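# Open printer door, remove build plate, set it down

## Task

Swing the 3-D printer's door fully open and have it stay open. Remove the magnetic build plate (the thin sheet on the heated bed) while the printed part remains on it, and set the plate down flat on the surface under the printer, away from both the printer and its door. At the end the printer must be in its original spot with its original heading, and nearby objects must be in their original spots and orientation (a small nudge that keeps one close to its spot is acceptable). Nothing may count as done if it stays in place only because the robot holds it. Finish with both grippers released and the arms withdrawn.

## Robot and tools

Robot: two arms, left_arm and right_arm, each with six revolute joints plus a parallel gripper. The arm names do not describe image sides. Shared world frame: origin on the tabletop midway between the arms, +z up, +x out across the table, left_arm sits toward +y. Occasionally an outside force may briefly pull on a held part or shove a loose object.

execute_actions takes {"actions": [...]} holding at most one item, plus optional "pictures" (boolean; images come by default).
- Empty list: commands nothing, just reports the current state.
- Motion: {"rows": [[...]], "steps": n}, n from 1 to 15 (default 15), each step lasting 1/30 s. Up to 15 rows; row k is used on step k, and the final row keeps repeating if rows run out.
- Wait: {"steps": n} alone, n up to 300; returns once n steps have elapsed since the previous result, with your reply time counted inside that.
A refused call moves nothing.

Row layout: one list of 14 numbers covering both arms, each within [-1, 1], always all 14 even when one arm is idle. Order: left_arm waist, shoulder, elbow, wrist pitch, wrist yaw, wrist roll, gripper opening; then the same seven for right_arm.
The six joint numbers are offsets in joint space, not poses. They are measured from the joint angles printed in the latest result that lists them; before any such result in the scene, and for the second or later call within one reply, they are measured from where the arm is when the action begins. They do not accumulate from row to row. Scaling: 1.0 equals 1.264 rad waist, 1.32 shoulder, 1.276 elbow, 1.83 wrist pitch, 1.686 wrist yaw, 2.022 wrist roll. Stated joint ranges (rad): waist -2.880..2.880, shoulder 0.000..3.142, elbow 0.000..3.019, wrist pitch -1.693..1.571, wrist yaw -1.571..1.571, wrist roll -2.094..2.094. Real limits may differ by up to 0.019 rad either way. A call asking for more than 0.019 rad beyond a limit is refused; a request beyond the real limit that pushes outward is clipped to that limit and may produce "joint sent to its limit" (possibly about an earlier, still-running action). No such line does not prove there is room left.
The gripper value is absolute, not an offset: +1 fully open, -1 closed. Between the extremes, the fingers go to where grip_measured would equal the value written.

Speed limits: per step, each joint's target stays within a lead of its measured angle (waist 0.264, shoulder 0.32, elbow 0.276, wrist pitch 0.33, wrist yaw 0.186, wrist roll 0.522 rad), and if the targets would shift the gripper over 70 mm from where it is, all joints are pulled back proportionally. Large moves therefore need several calls.

Holding still: sending zeros steers back to the reference angles and can let an arm droop more each action. To keep a posture, in a reply's first call send the offsets that reach the desired angles, zeros in any later calls of that reply, and enlarge the aim if a joint stays short. Between calls the arms keep heading to the last target until motion has essentially stopped or a step is HELD; then only a new action advances them, though fingers still finish opening or closing.

Results: the state line `left_arm: …` | `right_arm: …` gives each gripper's end_effector_position (m) and end_effector_quat_wxyz in the world frame; this point lies between the finger pads about 1 cm behind the tips, and it can be inaccurate at long reach. Fingers extend along the gripper's +z and close along its y. Joint positions / Joint velocities list each arm's six joints (rad, rad/s) and then pad gap (m, m/s; 0.094 m fully open). grip_measured is the finger opening on the command scale, with a fixed per-gripper bias of up to about 1 mm. "joint command not followed" means a clearance check altered or stopped joint targets on some steps; the rest still ran. HELD marks steps where your row was wholly or partly not sent. MOTOR HOT appears at 85 °C under load; at 100 °C an OVER-TEMPERATURE FAULT drops that arm until it cools, so avoid long heavy holds.

Gripping: command about 0.03 below grip_measured for a firm hold, less for a gentler one. Pad force tops out near 50-62 N (lower on some grippers) and is reduced for parts under about 2 mm thick, which matters for the thin build plate. First contact may spike harder.

Cameras (504x504 each): cam_high and cam_low fixed, cam_left_wrist and cam_right_wrist fisheye on the hands; calibration with K, distortion and T_world_to_cam is supplied, with small per-scene errors.
zoom_image: {"camera": one of the four names, "region": [x0, y0, x1, y1]} in pixels, top-left origin, at most 504 by 504, returns a closer look at that camera's latest image.
show_instructions: no arguments; shows the scene's reference pages (here a printer card) and moves nothing.
finished_scene: {"scene": current scene number}; ends and grades the scene irreversibly, after which the next task appears. Replying without a tool call ends everything.

Avoid: dropping the plate or part, slamming the door, shoving the printer out of place, knocking anything off the table, arm-to-arm collisions or hard pressing. Release and back away before finishing.

Each tool is called after ">>>" in YAML: its name, and indented under it one key for each argument.

Reference images:

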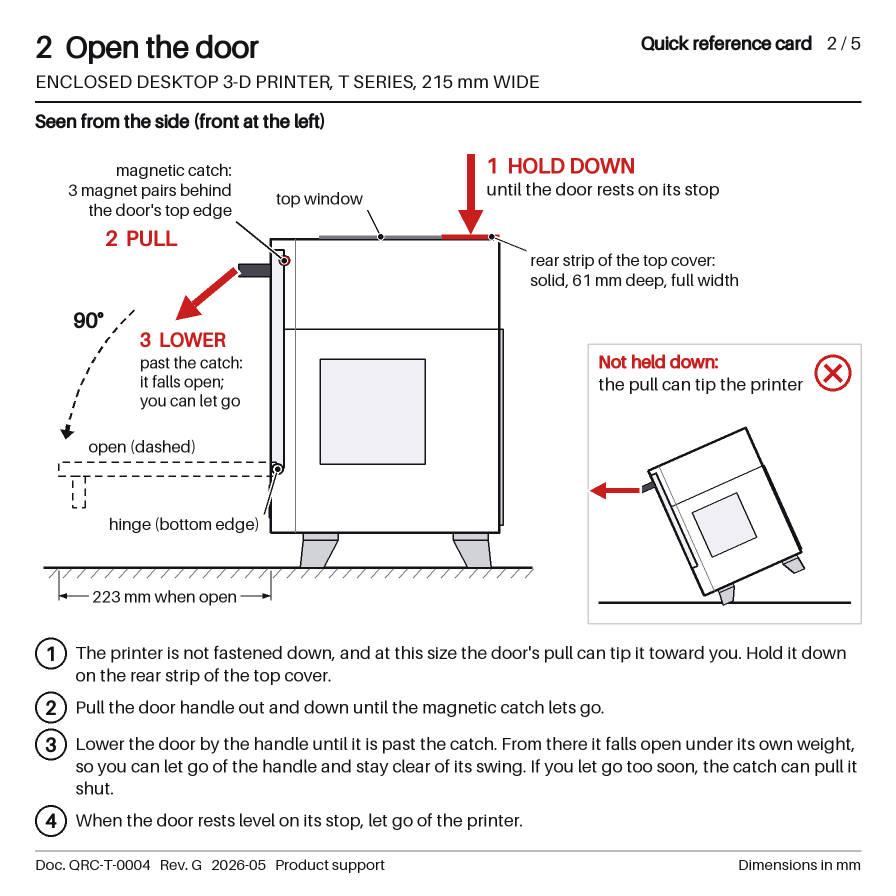

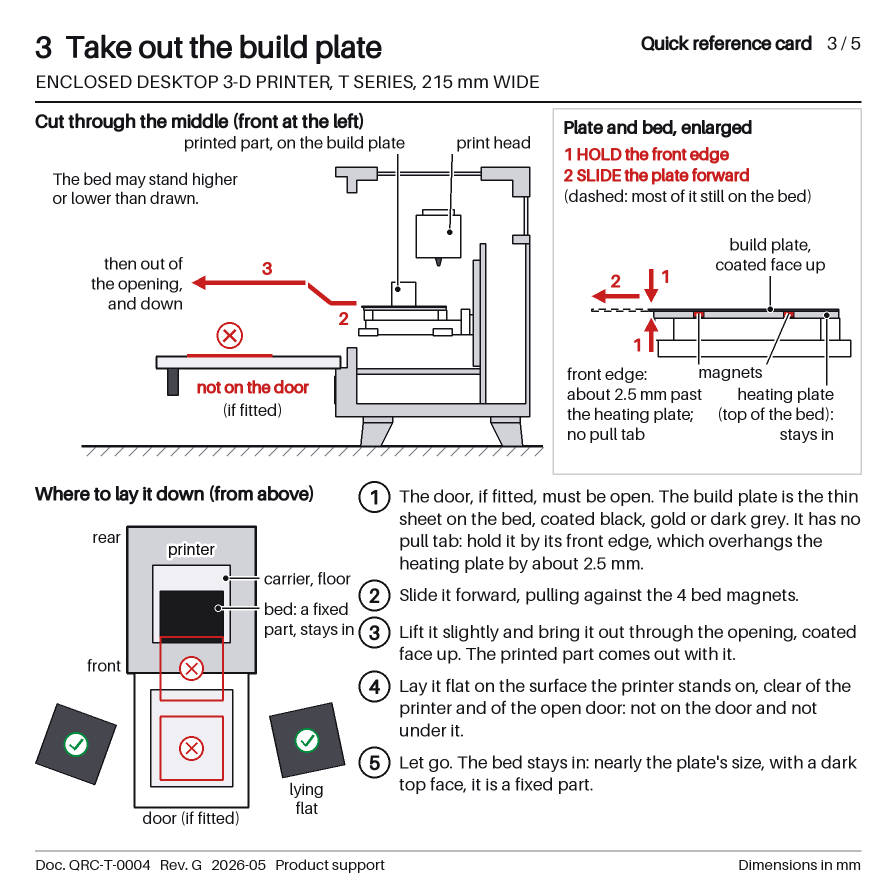

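## Session

>>> execute_actions:
  actions: []

Scene clock: 0.00 s of 4500.00 s.
left_arm: end_effector_position=(+0.5176, +0.2992, +0.4939) grip_measured=+1.000 end_effector_quat_wxyz=(+0.710, +0.003, +0.704, +0.000) | right_arm: end_effector_position=(+0.5229, -0.3015, +0.4918) grip_measured=+1.000 end_effector_quat_wxyz=(+0.710, -0.006, +0.705, -0.001)
Joint positions: left_arm=[0.001 1.042 1.043 0.008 0.006 0.005 0.094] | right_arm=[-0.007  1.057  1.048  0.016 -0.014 -0.01   0.094]
Joint velocities: left_arm=[-0.005  0.005  0.002 -0.002  0.022  0.022  0.   ] | right_arm=[-0.005 -0.005  0.007 -0.017  0.007 -0.007  0.   ]
Motor temperatures (°C, as the motors report them): left_arm=[23 26 26 25 26 25] | right_arm=[26 23 24 22 23 27]

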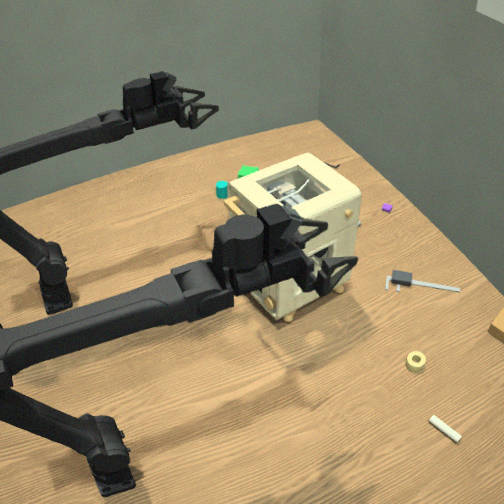

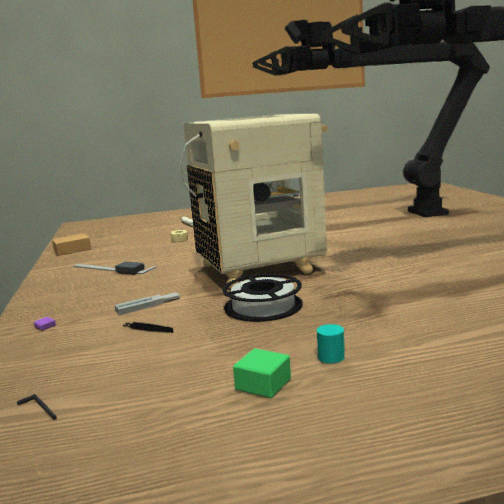

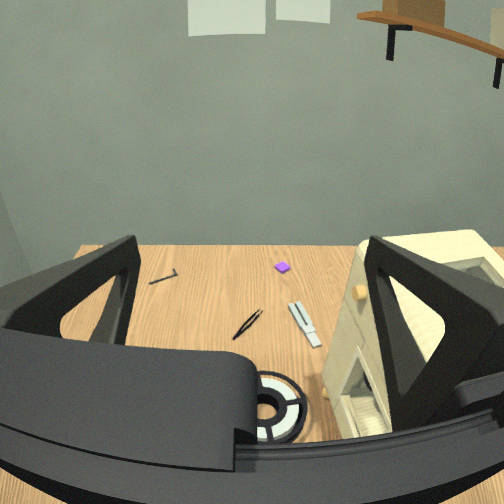

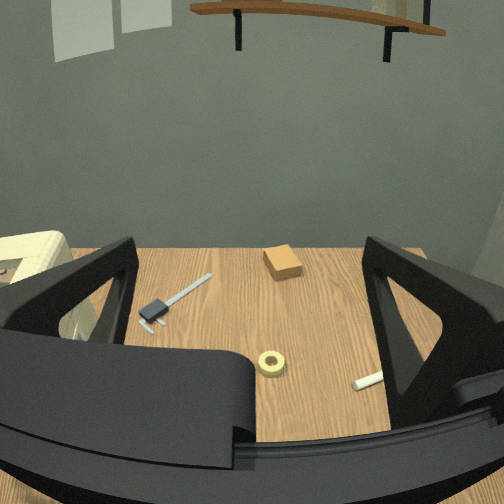

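>>> execute_actions:
  actions:
    - {"rows": [[0,-0.2,0,0,0,0,1, -0.3,0,0.2,0,0,0,1]], "steps": 15}
  pictures: false

>>> execute_actions:
  actions:
    - {"steps": 20}

Scene clock: 22.57 s of 4500.00 s.
left_arm: end_effector_position=(+0.3853, +0.2990, +0.6183) grip_measured=+1.000 end_effector_quat_wxyz=(+0.806, +0.003, +0.592, +0.001) | right_arm: end_effector_position=(+0.4836, -0.4894, +0.5626) grip_measured=+1.000 end_effector_quat_wxyz=(+0.735, +0.116, +0.653, -0.139)
Joint positions: left_arm=[0.001 0.73  1.026 0.008 0.006 0.005 0.094] | right_arm=[-0.377  1.058  1.162  0.016 -0.015 -0.01   0.094]
Joint velocities: left_arm=[-0.015  0.161  0.002 -0.007 -0.007  0.037  0.   ] | right_arm=[-0.259 -0.005  0.462 -0.007 -0.081 -0.007  0.   ]
Motor temperatures (°C, as the motors report them): left_arm=[23 26 29 25 26 25] | right_arm=[26 23 28 22 23 27]
Steps of this call (steps 1 to 90: nothing new was sent; then 19.07 s passed at rest; steps 91 to 105: all 15 steps of this action). Readings (joint positions):
91: left_arm=[0.001 1.034 1.042 0.008 0.006 0.005] | right_arm=[-0.013 1.057 1.049 0.016 -0.017 -0.010]
92: left_arm=[0.001 1.021 1.034 0.008 0.006 0.005] | right_arm=[-0.029 1.057 1.051 0.016 -0.019 -0.010]
94: left_arm=[0.001 0.971 1.023 0.008 0.006 0.005] | right_arm=[-0.082 1.057 1.059 0.016 -0.019 -0.010]
98: left_arm=[0.001 0.837 1.021 0.008 0.006 0.005] | right_arm=[-0.219 1.057 1.082 0.016 -0.019 -0.010]
105: the state above

Scene clock: 23.23 s of 4500.00 s.
left_arm: end_effector_position=(+0.4109, +0.2991, +0.5982) grip_measured=+1.000 end_effector_quat_wxyz=(+0.790, +0.003, +0.613, +0.001) | right_arm: end_effector_position=(+0.4727, -0.4908, +0.6164) grip_measured=+1.000 end_effector_quat_wxyz=(+0.762, +0.113, +0.620, -0.149)
Joint positions: left_arm=[0.001 0.784 1.026 0.008 0.006 0.005 0.094] | right_arm=[-0.388  1.054  1.245  0.016 -0.015 -0.01   0.094]
Joint velocities: left_arm=[ 0.005  0.005 -0.002  0.007 -0.037 -0.007  0.   ] | right_arm=[-0.005 -0.005 -0.012 -0.012 -0.066  0.007  0.   ]
Motor temperatures (°C, as the motors report them): left_arm=[23 26 29 25 26 25] | right_arm=[26 23 28 22 23 27]
Steps of this call (steps 1 to 20: the robot went on to your last target). Readings (joint positions):
1: left_arm=[0.001 0.737 1.026 0.008 0.006 0.005] | right_arm=[-0.384 1.058 1.178 0.016 -0.015 -0.010]
2: left_arm=[0.001 0.747 1.026 0.008 0.006 0.005] | right_arm=[-0.387 1.058 1.194 0.016 -0.015 -0.010]
4: left_arm=[0.001 0.765 1.026 0.008 0.006 0.005] | right_arm=[-0.388 1.058 1.224 0.016 -0.015 -0.010]
8: left_arm=[0.001 0.785 1.026 0.008 0.006 0.005] | right_arm=[-0.388 1.054 1.245 0.016 -0.015 -0.010]
20: the state above
camera_calibration (this result's frames):
cam_left_wrist: T_world_to_cam=[[0.00249697, -0.99999, -0.00382951, 0.303949], [-0.362783, 0.00266277, -0.93187, 0.712068], [0.93187, 0.00371613, -0.362773, -0.0424208], [0, 0, 0, 1]] pos_world=[0.297098, 0.302207, 0.649329]
cam_right_wrist: T_world_to_cam=[[-0.37338, -0.927503, 0.0180683, -0.294631], [-0.381252, 0.135664, -0.914463, 0.81296], [0.845716, -0.34833, -0.404266, -0.198112], [0, 0, 0, 1]] pos_world=[0.36748, -0.452569, 0.668656]

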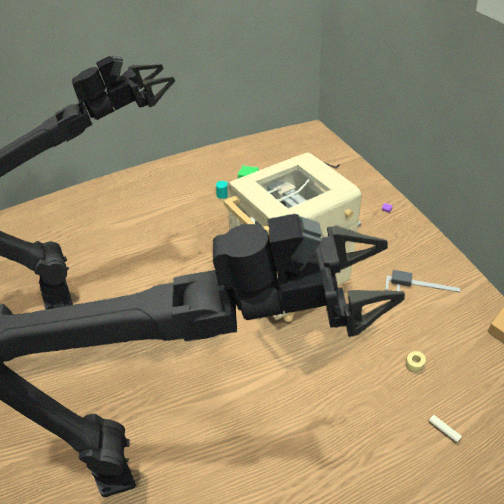

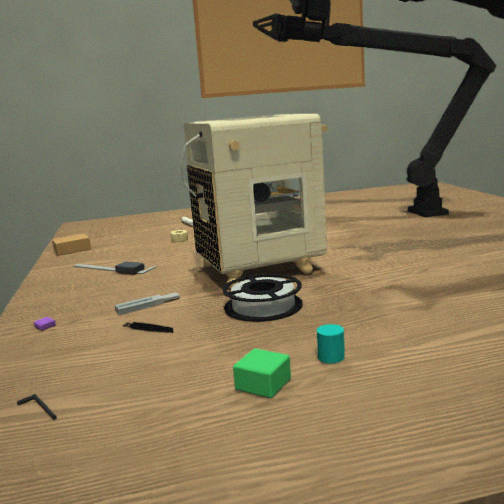

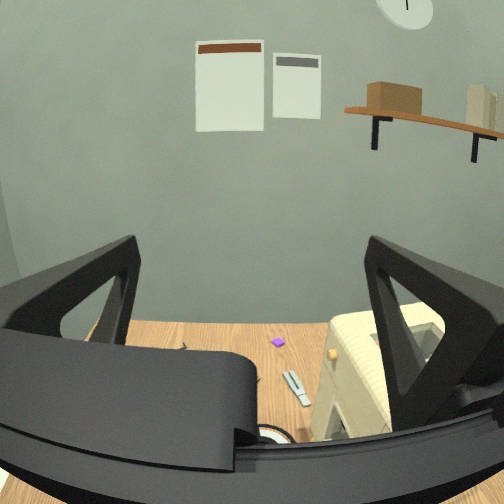

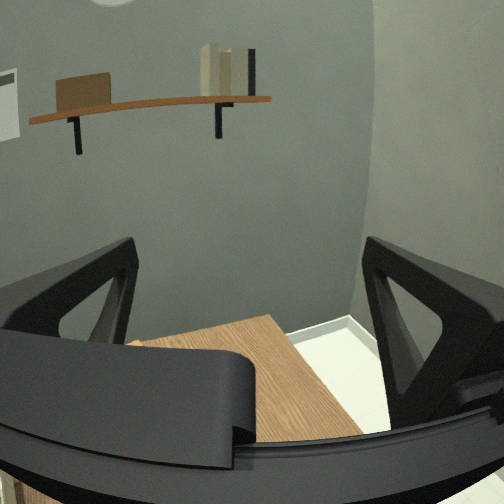

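>>> execute_actions:
  actions:
    - {"rows": [[0,0,0,-0.4,0,0,1, -0.3,0,-0.5,0,0,0,1]], "steps": 15}
  pictures: false

>>> execute_actions:
  actions:
    - {"steps": 45}

Scene clock: 47.90 s of 4500.00 s.
left_arm: end_effector_position=(+0.3928, +0.2990, +0.4159) grip_measured=+1.000 end_effector_quat_wxyz=(+0.515, +0.003, +0.857, -0.001) | right_arm: end_effector_position=(+0.3707, -0.6262, +0.3187) grip_measured=+1.000 end_effector_quat_wxyz=(+0.568, +0.274, +0.747, -0.212)
Joint positions: left_arm=[ 0.001  0.788  1.011 -0.71   0.006  0.005  0.094] | right_arm=[-0.727  1.044  0.758  0.018 -0.018 -0.01   0.094]
Joint velocities: left_arm=[-0.005 -0.005  0.002  0.012 -0.022 -0.037  0.   ] | right_arm=[-0.357  0.054 -1.14  -0.012  0.037  0.051  0.   ]
Motor temperatures (°C, as the motors report them): left_arm=[23 26 30 25 26 25] | right_arm=[26 23 31 22 23 27]
Steps of this call (steps 1 to 15: the robot went on to your last target; steps 16 to 90: nothing new was sent; then 21.17 s passed at rest; steps 91 to 105: all 15 steps of this action). Readings (joint positions):
91: left_arm=[0.001 0.783 1.030 -0.050 0.006 0.005] | right_arm=[-0.394 1.054 1.235 0.017 -0.018 -0.010]
92: left_arm=[0.001 0.777 1.035 -0.155 0.006 0.005] | right_arm=[-0.409 1.046 1.215 0.018 -0.019 -0.010]
94: left_arm=[0.001 0.771 1.034 -0.365 0.006 0.005] | right_arm=[-0.461 1.035 1.158 0.018 -0.019 -0.010]
98: left_arm=[0.001 0.780 1.017 -0.665 0.006 0.005] | right_arm=[-0.584 1.036 1.031 0.018 -0.019 -0.010]
105: the state above

Scene clock: 49.40 s of 4500.00 s.
left_arm: end_effector_position=(+0.3928, +0.2990, +0.4159) grip_measured=+1.000 end_effector_quat_wxyz=(+0.515, +0.003, +0.857, -0.001) | right_arm: end_effector_position=(+0.3310, -0.6149, +0.2097) grip_measured=+1.000 end_effector_quat_wxyz=(+0.490, +0.310, +0.792, -0.193)
Joint positions: left_arm=[ 0.001  0.788  1.011 -0.71   0.006  0.005  0.094] | right_arm=[-0.766  1.064  0.587  0.016 -0.016 -0.01   0.094]
Joint velocities: left_arm=[-0.015 -0.015 -0.002 -0.007 -0.022  0.037  0.   ] | right_arm=[-0.015 -0.015 -0.022 -0.007  0.007  0.007  0.   ]
Motor temperatures (°C, as the motors report them): left_arm=[23 26 30 25 26 25] | right_arm=[26 23 31 22 23 27]
Steps of this call (steps 1 to 30: the robot went on to your last target; steps 31 to 45: nothing new was sent). Readings (joint positions):
1: left_arm=[0.001 0.788 1.011 -0.710 0.006 0.005] | right_arm=[-0.738 1.046 0.716 0.018 -0.018 -0.010]
2: left_arm=[0.001 0.788 1.011 -0.710 0.006 0.005] | right_arm=[-0.748 1.048 0.675 0.018 -0.018 -0.010]
4: left_arm=[0.001 0.788 1.011 -0.710 0.006 0.005] | right_arm=[-0.762 1.057 0.612 0.018 -0.016 -0.010]
8: left_arm=[0.001 0.788 1.011 -0.710 0.006 0.005] | right_arm=[-0.766 1.071 0.587 0.016 -0.016 -0.010]
45: the state above
All arms were judged still, so your last target was given up. Only a new action makes them travel on or press farther. Fingers that are still opening or closing keep moving.
camera_calibration (this result's frames):
cam_left_wrist: T_world_to_cam=[[-0.000396924, -0.999993, -0.00365631, 0.304338], [-0.895263, 0.00198437, -0.445533, 0.542769], [0.445537, 0.00309652, -0.895258, 0.32095], [0, 0, 0, 1]] pos_world=[0.343047, 0.302265, 0.530267]
cam_right_wrist: T_world_to_cam=[[-0.68106, -0.732153, 0.0104314, -0.231804], [-0.650671, 0.598607, -0.467222, 0.683922], [0.335834, -0.324993, -0.884079, -0.00219525], [0, 0, 0, 1]] pos_world=[0.287873, -0.579831, 0.320021]

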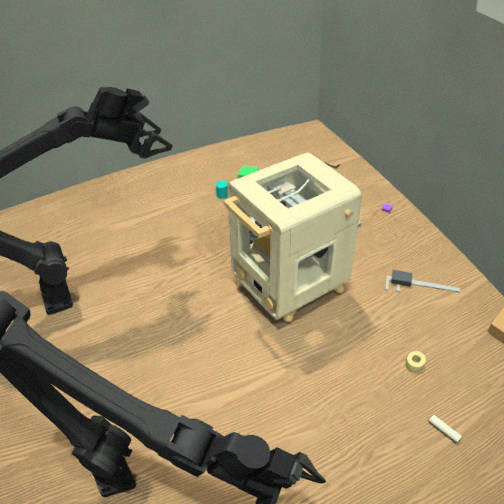

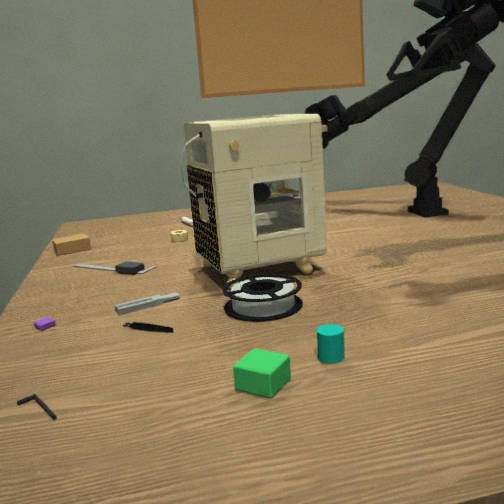

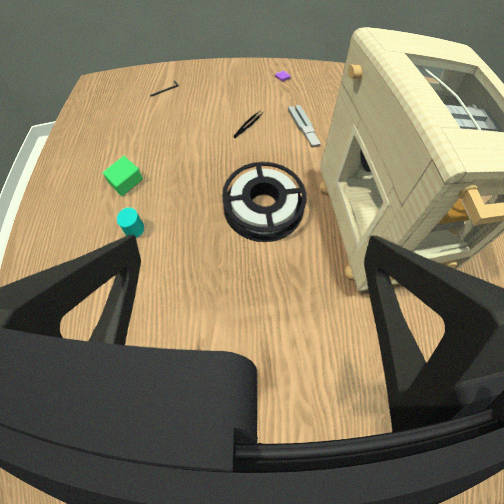

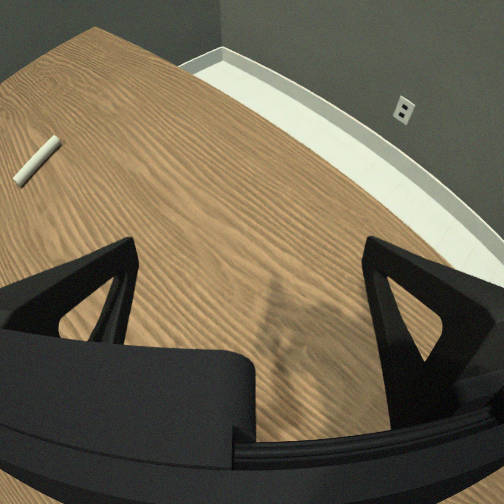

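>>> zoom_image:
  camera: "cam_high"
  region: [200, 140, 380, 340]

>>> zoom_image:
  camera: "cam_low"
  region: [170, 100, 350, 290]

Region (200, 140, 380, 340) of cam_high's 504x504 image, scaled by 2.520, with more detail than that image has; it fills the left 454 columns of this view, and the rest is white.

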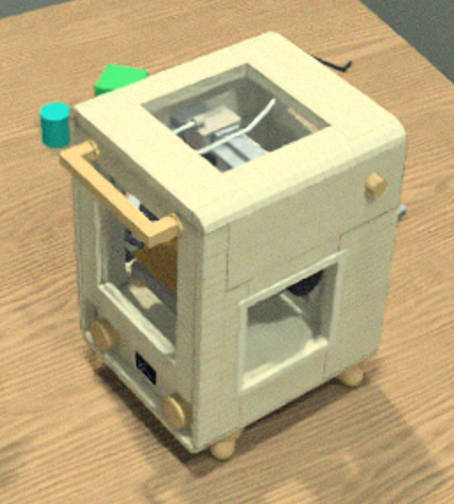

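Region (170, 100, 350, 290) of cam_low's 504x504 image, scaled by 2.653, with more detail than that image has; it fills the left 477 columns of this view, and the rest is white.

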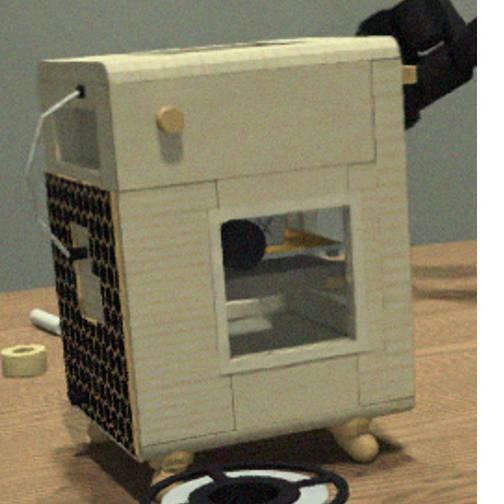

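>>> execute_actions:
  actions:
    - {"rows": [[-0.1,0.1,0.25,-0.05,0,0,-1, 0.2,0.0,0.3,-0.25,0,0.5,-0.4],[-0.1,0.1,0.25,-0.05,0,0,-1, 0.2,0.0,0.3,-0.25,0,0.5,-0.4],[-0.1,0.1,0.25,-0.05,0,0,-1, 0.2,0.0,0.3,-0.25,0,0.5,-0.4],[-0.1,0.1,0.25,-0.05,0,0,-1, 0.2,0.0,0.3,-0.25,0,0.5,-0.4],[-0.1,0.1,0.25,-0.05,0,0,-1, 0.2,0.0,0.3,-0.25,0,0.5,-0.4],[-0.2,0.3,0.5,-0.11,0,0,-1, 0.5,0.15,0.7,-0.55,0,0.98,-0.4]], "steps": 15}
  pictures: false

>>> execute_actions:
  actions:
    - {"steps": 45}
  pictures: false

Scene clock: 140.67 s of 4500.00 s.
left_arm: end_effector_position=(+0.5031, +0.1652, +0.5441) grip_measured=-0.992 end_effector_quat_wxyz=(+0.513, +0.114, +0.848, -0.068) | right_arm: end_effector_position=(+0.4612, -0.3845, +0.2086) grip_measured=-0.398 end_effector_quat_wxyz=(+0.249, +0.459, +0.849, +0.088)
Joint positions: left_arm=[-0.259  1.21   1.612 -0.886  0.005  0.005  0.   ] | right_arm=[-0.186  1.266  1.023 -0.795 -0.016  0.809  0.028]
Joint velocities: left_arm=[ 0.005  0.005 -0.002 -0.222  0.007 -0.022  0.   ] | right_arm=[ 0.904  0.288  0.911 -1.404 -0.125  1.707  0.   ]
Motor temperatures (°C, as the motors report them): left_arm=[23 26 31 25 26 25] | right_arm=[26 23 30 22 23 27]
Steps of this call (steps 1 to 90: nothing new was sent; then 87.77 s passed at rest; steps 91 to 105: all 15 steps of this action). Readings (joint positions):
91: left_arm=[-0.005 0.795 1.024 -0.725 0.004 0.005] | right_arm=[-0.757 1.064 0.595 -0.013 -0.012 0.029]
92: left_arm=[-0.021 0.813 1.054 -0.748 0.004 0.005] | right_arm=[-0.734 1.064 0.611 -0.069 -0.010 0.080]
94: left_arm=[-0.063 0.862 1.135 -0.767 0.004 0.005] | right_arm=[-0.665 1.066 0.655 -0.180 -0.010 0.186]
98: left_arm=[-0.161 0.998 1.344 -0.836 0.003 0.005] | right_arm=[-0.502 1.119 0.784 -0.396 -0.010 0.410]
105: the state above

Scene clock: 142.17 s of 4500.00 s.
left_arm: end_effector_position=(+0.4913, +0.1685, +0.5541) grip_measured=-0.992 end_effector_quat_wxyz=(+0.519, +0.113, +0.845, -0.068) | right_arm: end_effector_position=(+0.5133, -0.3619, +0.3973) grip_measured=-0.398 end_effector_quat_wxyz=(+0.219, +0.800, +0.469, +0.301)
Joint positions: left_arm=[-0.259  1.184  1.612 -0.898  0.005  0.005  0.   ] | right_arm=[-0.125  1.259  1.425 -0.974 -0.018  1.963  0.028]
Joint velocities: left_arm=[-0.015  0.015  0.007  0.002  0.007 -0.007  0.   ] | right_arm=[-0.005 -0.005 -0.002 -0.002 -0.081 -0.007  0.001]
Motor temperatures (°C, as the motors report them): left_arm=[23 26 31 25 26 25] | right_arm=[26 23 31 22 23 27]
Steps of this call (steps 1 to 45: the robot went on to your last target). Readings (joint positions):
1: left_arm=[-0.259 1.210 1.612 -0.893 0.005 0.005] | right_arm=[-0.160 1.274 1.054 -0.834 -0.018 0.867]
2: left_arm=[-0.259 1.209 1.612 -0.896 0.005 0.005] | right_arm=[-0.142 1.278 1.081 -0.862 -0.018 0.922]
4: left_arm=[-0.259 1.201 1.612 -0.898 0.005 0.005] | right_arm=[-0.124 1.279 1.134 -0.899 -0.018 1.028]
8: left_arm=[-0.259 1.188 1.612 -0.898 0.005 0.005] | right_arm=[-0.123 1.279 1.239 -0.933 -0.018 1.232]
45: the state above
All arms were judged still, so your last target was given up. Only a new action makes them travel on or press farther. Fingers that are still opening or closing keep moving.

>>> execute_actions:
  actions:
    - {"rows": [[0,0.03,0.1,-0.02,0,0,-1, 0.03,0.0,0.1,-0.05,0,0,-0.4],[0,0.06,0.15,-0.03,0,0,-1, 0.06,0.02,0.15,-0.08,0,0,-0.4],[0,0.1,0.2,-0.04,0,0,-1, 0.09,0.04,0.2,-0.11,0,0,-0.4],[0,0.14,0.25,-0.05,0,0,-1, 0.12,0.06,0.25,-0.14,0,0,-0.4],[0,0.18,0.3,-0.06,0,0,-1, 0.15,0.08,0.3,-0.17,0,0,-0.4],[0,0.22,0.35,-0.07,0,0,-1, 0.18,0.1,0.35,-0.2,0,0,-0.4],[0,0.26,0.4,-0.08,0,0,-1, 0.21,0.12,0.4,-0.23,0,0,-0.4],[0,0.3,0.45,-0.09,0,0,-1, 0.24,0.14,0.45,-0.26,0,0,-0.4],[0,0.33,0.51,-0.1,0,0,-1, 0.27,0.16,0.495,-0.29,0,0,-0.4],[0,0.36,0.51,-0.114,0,0,-1, 0.3,0.18,0.495,-0.32,0,0,-0.4],[0,0.39,0.51,-0.114,0,0,-1, 0.33,0.2,0.495,-0.34,0,0,-0.4],[0,0.42,0.51,-0.114,0,0,-1, 0.36,0.22,0.495,-0.34,0,0,-0.4],[0,0.45,0.51,-0.114,0,0,-1, 0.4,0.24,0.495,-0.34,0,0,-0.4],[0,0.48,0.51,-0.114,0,0,-1, 0.45,0.26,0.495,-0.34,0,0,-0.4],[0.006,0.52,0.51,-0.114,0,0,-1, 0.51,0.3,0.495,-0.34,0,0,-0.4]], "steps": 15}
  pictures: false

>>> execute_actions:
  actions:
    - {"steps": 40}

Scene clock: 154.03 s of 4500.00 s.
left_arm: end_effector_position=(+0.6436, +0.1282, +0.5875) grip_measured=-0.992 end_effector_quat_wxyz=(+0.507, +0.114, +0.852, -0.067) | right_arm: end_effector_position=(+0.5051, -0.1244, +0.4571) grip_measured=-0.398 end_effector_quat_wxyz=(+0.092, +0.706, +0.666, +0.224)
Joint positions: left_arm=[-0.259  1.671  2.235 -1.061  0.005  0.005  0.   ] | right_arm=[ 0.33   1.528  1.967 -1.521 -0.017  1.963  0.028]
Joint velocities: left_arm=[-0.024  0.786 -0.017 -0.071 -0.007  0.007 -0.   ] | right_arm=[ 1.324  0.513  0.256 -0.173 -0.125 -0.007 -0.001]
Motor temperatures (°C, as the motors report them): left_arm=[23 26 32 25 26 25] | right_arm=[26 23 32 22 23 27]
Steps of this call (steps 1 to 90: nothing new was sent; then 8.37 s passed at rest; steps 91 to 105: all 15 steps of this action). Readings (joint positions):
91: left_arm=[-0.259 1.187 1.621 -0.906 0.005 0.005] | right_arm=[-0.123 1.260 1.431 -0.988 -0.018 1.963]
92: left_arm=[-0.259 1.200 1.647 -0.923 0.005 0.005] | right_arm=[-0.117 1.266 1.449 -1.025 -0.018 1.963]
94: left_arm=[-0.259 1.257 1.757 -0.957 0.005 0.005] | right_arm=[-0.086 1.288 1.511 -1.100 -0.017 1.963]
98: left_arm=[-0.259 1.442 2.066 -1.009 0.005 0.005] | right_arm=[0.033 1.361 1.686 -1.264 -0.017 1.963]
105: the state above

Scene clock: 155.37 s of 4500.00 s.
left_arm: end_effector_position=(+0.7094, +0.1107, +0.4519) grip_measured=-0.992 end_effector_quat_wxyz=(+0.408, +0.121, +0.903, -0.054) | right_arm: end_effector_position=(+0.4892, -0.0196, +0.3924) grip_measured=-0.398 end_effector_quat_wxyz=(+0.043, +0.653, +0.740, +0.156)
Joint positions: left_arm=[-0.259  1.859  2.235 -1.099  0.005  0.005  0.   ] | right_arm=[ 0.515  1.663  1.994 -1.578 -0.02   1.963  0.028]
Joint velocities: left_arm=[-0.005 -0.005  0.007  0.027 -0.066  0.051  0.001] | right_arm=[-0.015 -0.005 -0.007 -0.007 -0.051 -0.022  0.   ]
Motor temperatures (°C, as the motors report them): left_arm=[23 26 32 25 26 25] | right_arm=[26 24 32 22 23 27]
Steps of this call (steps 1 to 40: the robot went on to your last target). Readings (joint positions):
1: left_arm=[-0.259 1.697 2.235 -1.064 0.005 0.005] | right_arm=[0.375 1.546 1.974 -1.528 -0.017 1.963]
2: left_arm=[-0.259 1.725 2.235 -1.066 0.005 0.005] | right_arm=[0.418 1.567 1.981 -1.540 -0.017 1.963]
4: left_arm=[-0.259 1.782 2.235 -1.075 0.005 0.005] | right_arm=[0.494 1.615 1.994 -1.562 -0.018 1.963]
8: left_arm=[-0.259 1.884 2.235 -1.093 0.005 0.005] | right_arm=[0.565 1.687 1.994 -1.575 -0.022 1.963]
40: the state above
camera_calibration (this result's frames):
cam_left_wrist: T_world_to_cam=[[-0.257848, -0.966178, -0.00367146, 0.295205], [-0.941233, 0.252046, -0.224841, 0.747766], [0.218162, -0.0545193, -0.974388, 0.416122], [0, 0, 0, 1]] pos_world=[0.689158, 0.119436, 0.574677]
cam_right_wrist: T_world_to_cam=[[-0.953401, -0.107995, -0.281715, 0.569972], [-0.275281, 0.693522, 0.665768, -0.110476], [0.123476, 0.712295, -0.690934, 0.348098], [0, 0, 0, 1]] pos_world=[0.470018, -0.109777, 0.474634]

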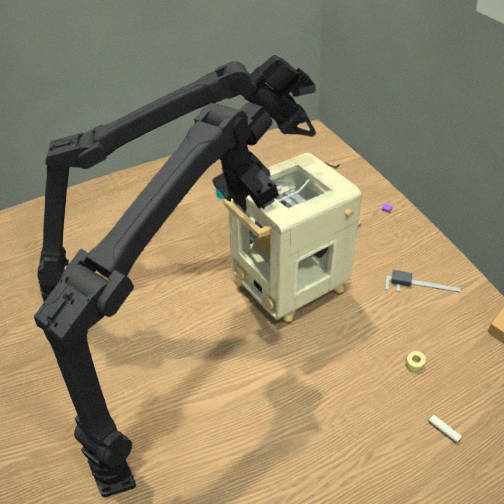

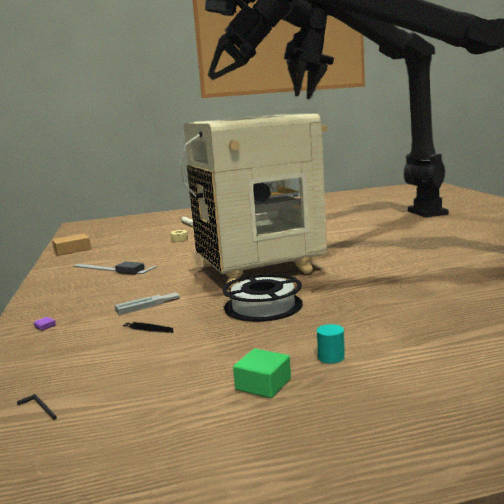

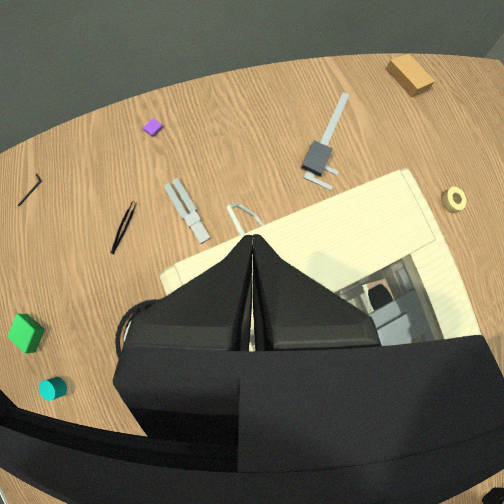

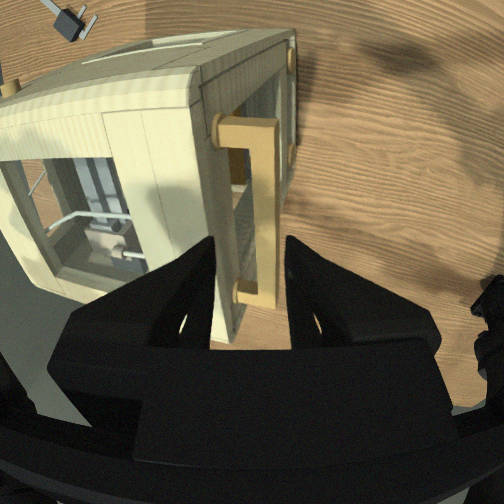

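>>> zoom_image:
  camera: "cam_right_wrist"
  region: [170, 90, 350, 330]

Region (170, 90, 350, 330) of cam_right_wrist's 504x504 image, scaled by 2.100, with more detail than that image has; it fills the left 378 columns of this view, and the rest is white.

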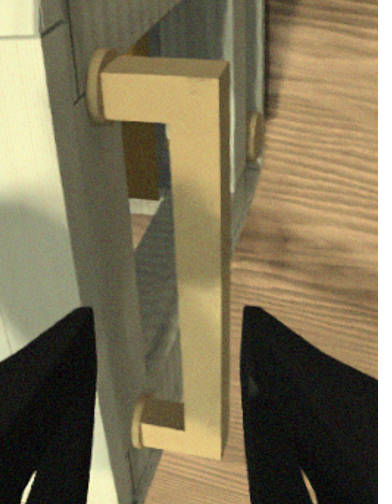

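>>> execute_actions:
  actions:
    - {"rows": [[0,0.005,-0.03,0.012,0,0,-1, 0,0.01,-0.01,-0.003,0,0,-0.4],[0,0.005,-0.03,0.012,0,0,-1, 0,0.01,-0.01,-0.003,0,0,-0.4],[0,0.005,-0.03,0.012,0,0,-1, 0,0.01,-0.01,-0.003,0,0,-0.4],[0,0.008,-0.06,0.025,0,0,-1, 0,0.02,-0.018,-0.006,0,0,-0.4],[0,0.008,-0.06,0.025,0,0,-1, 0,0.02,-0.018,-0.006,0,0,-0.4],[0,0.008,-0.06,0.025,0,0,-1, 0,0.02,-0.018,-0.006,0,0,-0.4],[0,0.011,-0.094,0.038,0,0,-1, 0,0.033,-0.024,-0.01,0,0,-0.4]], "steps": 15}
  pictures: false

>>> execute_actions:
  actions:
    - {"steps": 15}

Scene clock: 195.87 s of 4500.00 s.
left_arm: end_effector_position=(+0.7139, +0.1096, +0.3833) grip_measured=-0.992 end_effector_quat_wxyz=(+0.366, +0.123, +0.921, -0.049) | right_arm: end_effector_position=(+0.4964, -0.0155, +0.3552) grip_measured=-0.398 end_effector_quat_wxyz=(+0.031, +0.656, +0.744, +0.121)
Joint positions: left_arm=[-0.259  1.871  2.109 -1.052  0.005  0.005  0.   ] | right_arm=[ 0.515  1.712  1.97  -1.58  -0.02   1.963  0.028]
Joint velocities: left_arm=[-0.005  0.024  0.002  0.032 -0.037 -0.022 -0.001] | right_arm=[-0.015  0.073 -0.037  0.017  0.051  0.007 -0.001]
Motor temperatures (°C, as the motors report them): left_arm=[23 28 32 25 26 25] | right_arm=[26 24 34 22 23 27]
Steps of this call (steps 1 to 15: the robot went on to your last target; steps 16 to 90: nothing new was sent; then 37.00 s passed at rest; steps 91 to 105: all 15 steps of this action). Readings (joint positions):
91: left_arm=[-0.259 1.859 2.230 -1.097 0.005 0.005] | right_arm=[0.515 1.664 1.994 -1.578 -0.020 1.963]
92: left_arm=[-0.259 1.856 2.222 -1.094 0.005 0.005] | right_arm=[0.515 1.664 1.994 -1.578 -0.020 1.963]
94: left_arm=[-0.259 1.855 2.203 -1.088 0.005 0.005] | right_arm=[0.515 1.666 1.993 -1.578 -0.020 1.963]
98: left_arm=[-0.259 1.854 2.145 -1.061 0.005 0.005] | right_arm=[0.515 1.677 1.983 -1.579 -0.020 1.963]
105: the state above

Scene clock: 196.37 s of 4500.00 s.
left_arm: end_effector_position=(+0.7145, +0.1094, +0.3843) grip_measured=-0.992 end_effector_quat_wxyz=(+0.368, +0.123, +0.920, -0.049) | right_arm: end_effector_position=(+0.4968, -0.0152, +0.3532) grip_measured=-0.398 end_effector_quat_wxyz=(+0.031, +0.656, +0.744, +0.119)
Joint positions: left_arm=[-0.259  1.871  2.109 -1.048  0.005  0.005  0.   ] | right_arm=[ 0.515  1.714  1.969 -1.58  -0.02   1.963  0.028]
Joint velocities: left_arm=[-0.005 -0.005  0.017 -0.007 -0.11   0.037  0.   ] | right_arm=[ 0.015 -0.015 -0.012 -0.017 -0.066  0.081  0.   ]
Motor temperatures (°C, as the motors report them): left_arm=[23 28 32 25 26 25] | right_arm=[26 24 34 22 23 27]
Steps of this call (steps 1 to 15: the robot went on to your last target). Readings (joint positions):
1: left_arm=[-0.259 1.871 2.109 -1.052 0.005 0.005] | right_arm=[0.515 1.714 1.969 -1.580 -0.020 1.963]
2: left_arm=[-0.259 1.871 2.109 -1.051 0.005 0.005] | right_arm=[0.515 1.714 1.969 -1.580 -0.020 1.963]
4: left_arm=[-0.259 1.871 2.109 -1.048 0.005 0.005] | right_arm=[0.515 1.714 1.969 -1.580 -0.020 1.963]
8: left_arm=[-0.259 1.871 2.109 -1.048 0.005 0.005] | right_arm=[0.515 1.714 1.969 -1.580 -0.020 1.963]
15: the state above
All arms were judged still, so your last target was given up. Only a new action makes them travel on or press farther. Fingers that are still opening or closing keep moving.
camera_calibration (this result's frames):
cam_left_wrist: T_world_to_cam=[[-0.25815, -0.966099, -0.00349217, 0.295104], [-0.956553, 0.256103, -0.139349, 0.715324], [0.135519, -0.0326325, -0.990237, 0.41179], [0, 0, 0, 1]] pos_world=[0.704621, 0.115341, 0.50848]
cam_right_wrist: T_world_to_cam=[[-0.970204, -0.117511, -0.211885, 0.550258], [-0.230295, 0.718998, 0.655748, -0.103735], [0.0752878, 0.685005, -0.724637, 0.35244], [0, 0, 0, 1]] pos_world=[0.483438, -0.102177, 0.440007]

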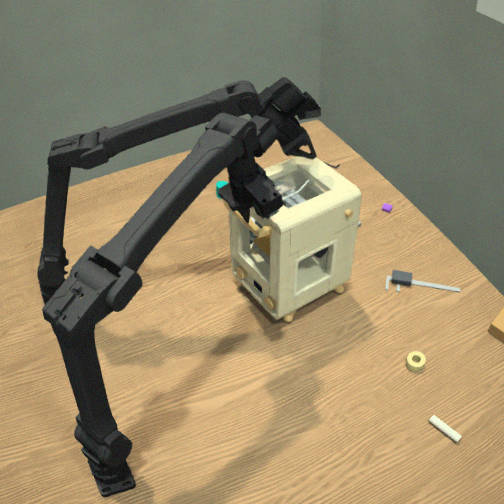

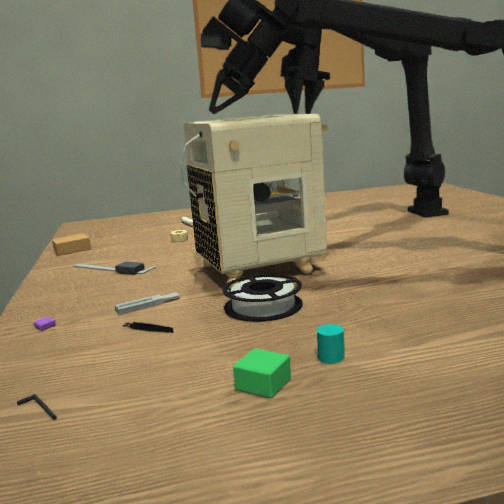

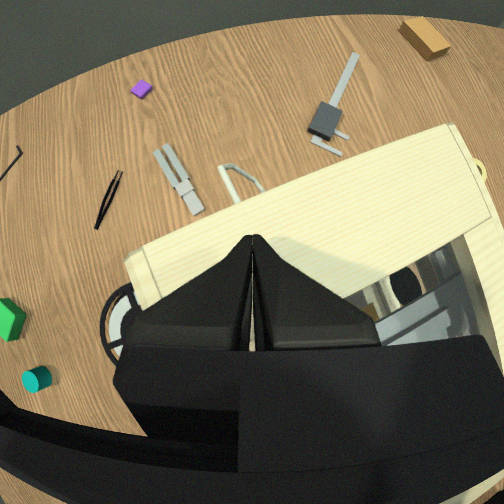

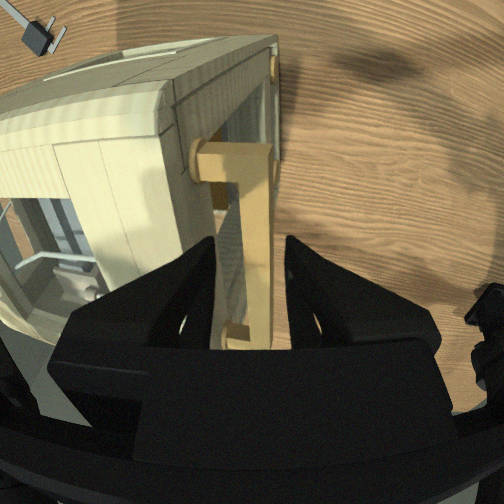

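>>> execute_actions:
  actions:
    - {"rows": [[0,0,-0.01,0,0,0,-1, 0,0,-0.01,0.007,0,0,-0.4],[0,0,-0.01,0,0,0,-1, 0,0,-0.015,0.01,0,0,-0.4],[0,0,-0.02,0,0,0,-1, 0,0,-0.02,0.013,0,0,-0.4],[0,0,-0.02,0,0,0,-1, 0,0,-0.025,0.016,0,0,-0.4],[0,0,-0.03,0,0,0,-1, 0,0,-0.03,0.019,0,0,-0.4],[0,0,-0.03,0,0,0,-1, 0,-0.004,-0.035,0.022,0,0,-0.4],[0,0,-0.04,0,0,0,-1, 0,-0.004,-0.04,0.025,0,0,-0.4],[0,0,-0.04,0,0,0,-1, 0,-0.004,-0.045,0.025,0,0,-0.4],[0,0,-0.05,0,0,0,-1, 0,-0.004,-0.05,0.025,0,0,-0.4]], "steps": 15}

Scene clock: 230.00 s of 4500.00 s.
left_arm: end_effector_position=(+0.7084, +0.1111, +0.3678) grip_measured=-0.992 end_effector_quat_wxyz=(+0.354, +0.124, +0.926, -0.047) | right_arm: end_effector_position=(+0.4940, -0.0169, +0.3299) grip_measured=-0.398 end_effector_quat_wxyz=(+0.025, +0.658, +0.746, +0.103)
Joint positions: left_arm=[-0.259  1.86   2.063 -1.044  0.005  0.005  0.   ] | right_arm=[ 0.515  1.714  1.911 -1.556 -0.02   1.963  0.028]
Joint velocities: left_arm=[-0.005 -0.005 -0.007  0.012 -0.037 -0.022 -0.001] | right_arm=[-0.005  0.005 -0.007  0.027 -0.007  0.007 -0.001]
Motor temperatures (°C, as the motors report them): left_arm=[23 28 32 25 26 25] | right_arm=[26 25 31 22 23 27]
Steps of this call (steps 1 to 90: nothing new was sent; then 30.13 s passed at rest; steps 91 to 105: all 15 steps of this action). Readings (joint positions):
91: left_arm=[-0.259 1.871 2.108 -1.048 0.005 0.005] | right_arm=[0.515 1.714 1.969 -1.580 -0.020 1.963]
92: left_arm=[-0.259 1.871 2.106 -1.048 0.005 0.005] | right_arm=[0.515 1.714 1.968 -1.580 -0.020 1.963]
94: left_arm=[-0.259 1.870 2.098 -1.048 0.005 0.005] | right_arm=[0.515 1.714 1.961 -1.577 -0.020 1.963]
98: left_arm=[-0.259 1.869 2.077 -1.045 0.005 0.005] | right_arm=[0.515 1.714 1.933 -1.561 -0.020 1.963]
105: the state above
camera_calibration (this result's frames):
cam_left_wrist: T_world_to_cam=[[-0.258007, -0.966136, -0.00370628, 0.29508], [-0.960315, 0.256869, -0.108689, 0.698113], [0.10596, -0.0244833, -0.994069, 0.417768], [0, 0, 0, 1]] pos_world=[0.702274, 0.115992, 0.492261]
cam_right_wrist: T_world_to_cam=[[-0.97607, -0.120833, -0.180794, 0.534917], [-0.210788, 0.730046, 0.650078, -0.0954963], [0.0534369, 0.672631, -0.738046, 0.351861], [0, 0, 0, 1]] pos_world=[0.483185, -0.10232, 0.418479]

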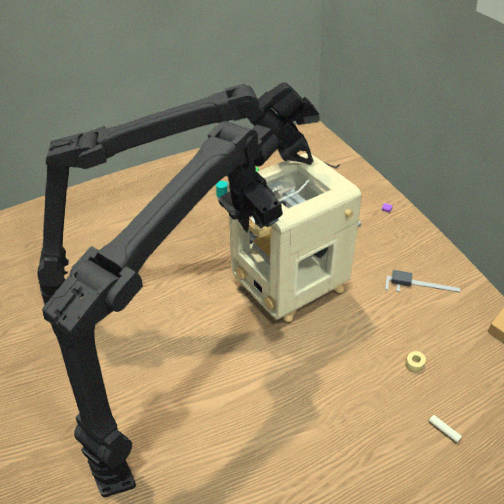

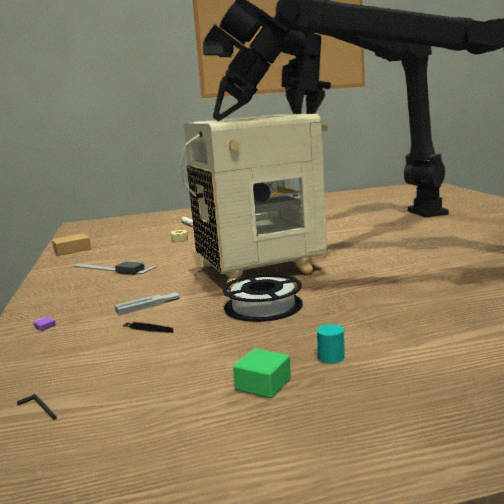

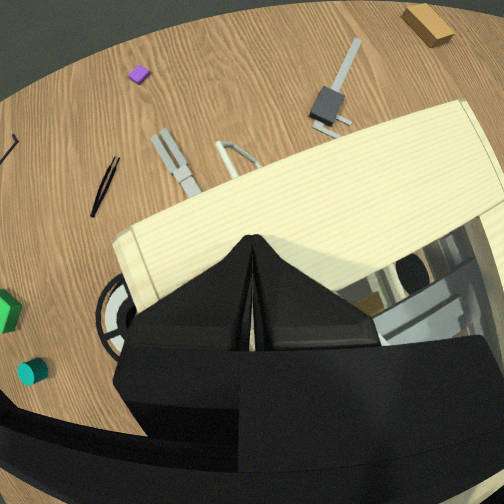

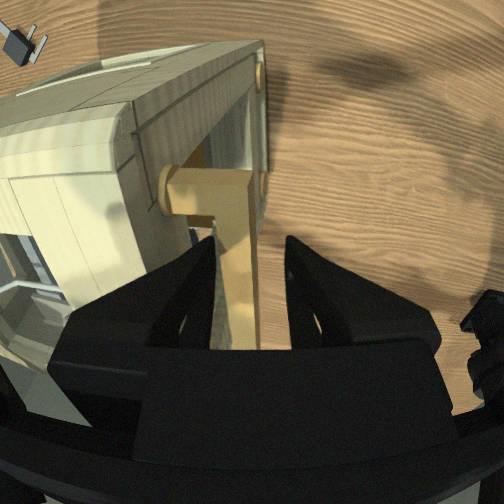

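>>> execute_actions:
  actions:
    - {"rows": [[0,0,-0.03,0,0,0,-1, 0,0,0,0.015,0,0,-0.4],[0,0,-0.03,0,0,0,-1, 0,0,0,0.015,0,0,-0.4],[0,0,-0.03,0,0,0,-1, 0,0,0,0.015,0,0,-0.4],[0,0,-0.03,0,0,0,-1, 0,0,0,0.015,0,0,-0.4],[0,0,-0.03,0,0,0,-1, 0,0,-0.01,0.02,0,0,-0.4],[0,0,-0.03,0,0,0,-1, 0,0,-0.015,0.022,0,0,-0.4],[0,0,-0.03,0,0,0,-1, 0,0,-0.02,0.025,0,0,-0.4],[0,0,-0.03,0,0,0,-1, 0,0,-0.025,0.028,0,0,-0.4],[0,0,-0.03,0,0,0,-1, 0,0,-0.032,0.03,0,0,-0.4]], "steps": 15}

Scene clock: 239.83 s of 4500.00 s.
left_arm: end_effector_position=(+0.7039, +0.1123, +0.3676) grip_measured=-0.992 end_effector_quat_wxyz=(+0.353, +0.124, +0.926, -0.047) | right_arm: end_effector_position=(+0.4958, -0.0158, +0.3161) grip_measured=-0.398 end_effector_quat_wxyz=(+0.024, +0.658, +0.746, +0.101)
Joint positions: left_arm=[-0.259  1.847  2.044 -1.04   0.005  0.005  0.   ] | right_arm=[ 0.515  1.716  1.877 -1.524 -0.02   1.963  0.028]
Joint velocities: left_arm=[-0.024 -0.005 -0.012 -0.022 -0.022 -0.037 -0.001] | right_arm=[-0.015 -0.005  0.002  0.017 -0.051 -0.051 -0.   ]
Motor temperatures (°C, as the motors report them): left_arm=[23 28 31 25 26 25] | right_arm=[26 25 31 22 23 27]
Steps of this call (steps 1 to 15: the robot went on to your last target; steps 16 to 90: nothing new was sent; then 6.33 s passed at rest; steps 91 to 105: all 15 steps of this action). Readings (joint positions):
91: left_arm=[-0.259 1.859 2.060 -1.042 0.005 0.005] | right_arm=[0.515 1.714 1.911 -1.556 -0.020 1.963]
92: left_arm=[-0.259 1.856 2.055 -1.040 0.005 0.005] | right_arm=[0.515 1.714 1.911 -1.554 -0.020 1.963]
94: left_arm=[-0.259 1.849 2.047 -1.040 0.005 0.005] | right_arm=[0.515 1.714 1.911 -1.551 -0.020 1.963]
98: left_arm=[-0.259 1.847 2.044 -1.040 0.005 0.005] | right_arm=[0.515 1.714 1.904 -1.536 -0.020 1.963]
105: the state above
camera_calibration (this result's frames):
cam_left_wrist: T_world_to_cam=[[-0.258014, -0.966134, -0.00370232, 0.295073], [-0.960514, 0.256922, -0.106792, 0.692916], [0.104127, -0.0239978, -0.994274, 0.419479], [0, 0, 0, 1]] pos_world=[0.698009, 0.117122, 0.492167]
cam_right_wrist: T_world_to_cam=[[-0.976606, -0.121136, -0.177672, 0.53366], [-0.208846, 0.731145, 0.649469, -0.0876351], [0.0512301, 0.671381, -0.739339, 0.342311], [0, 0, 0, 1]] pos_world=[0.485337, -0.101102, 0.404817]

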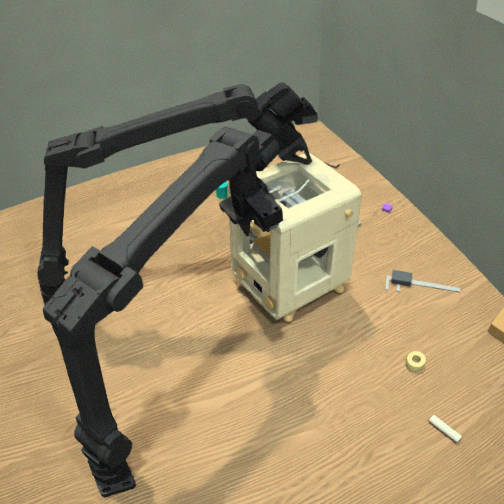

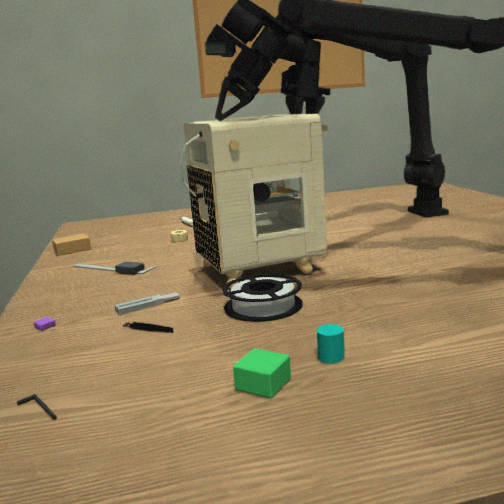

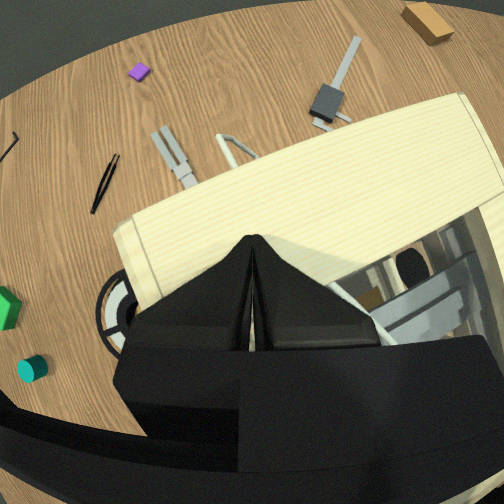

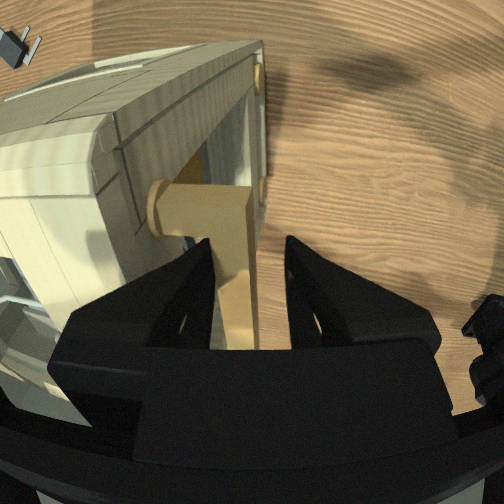

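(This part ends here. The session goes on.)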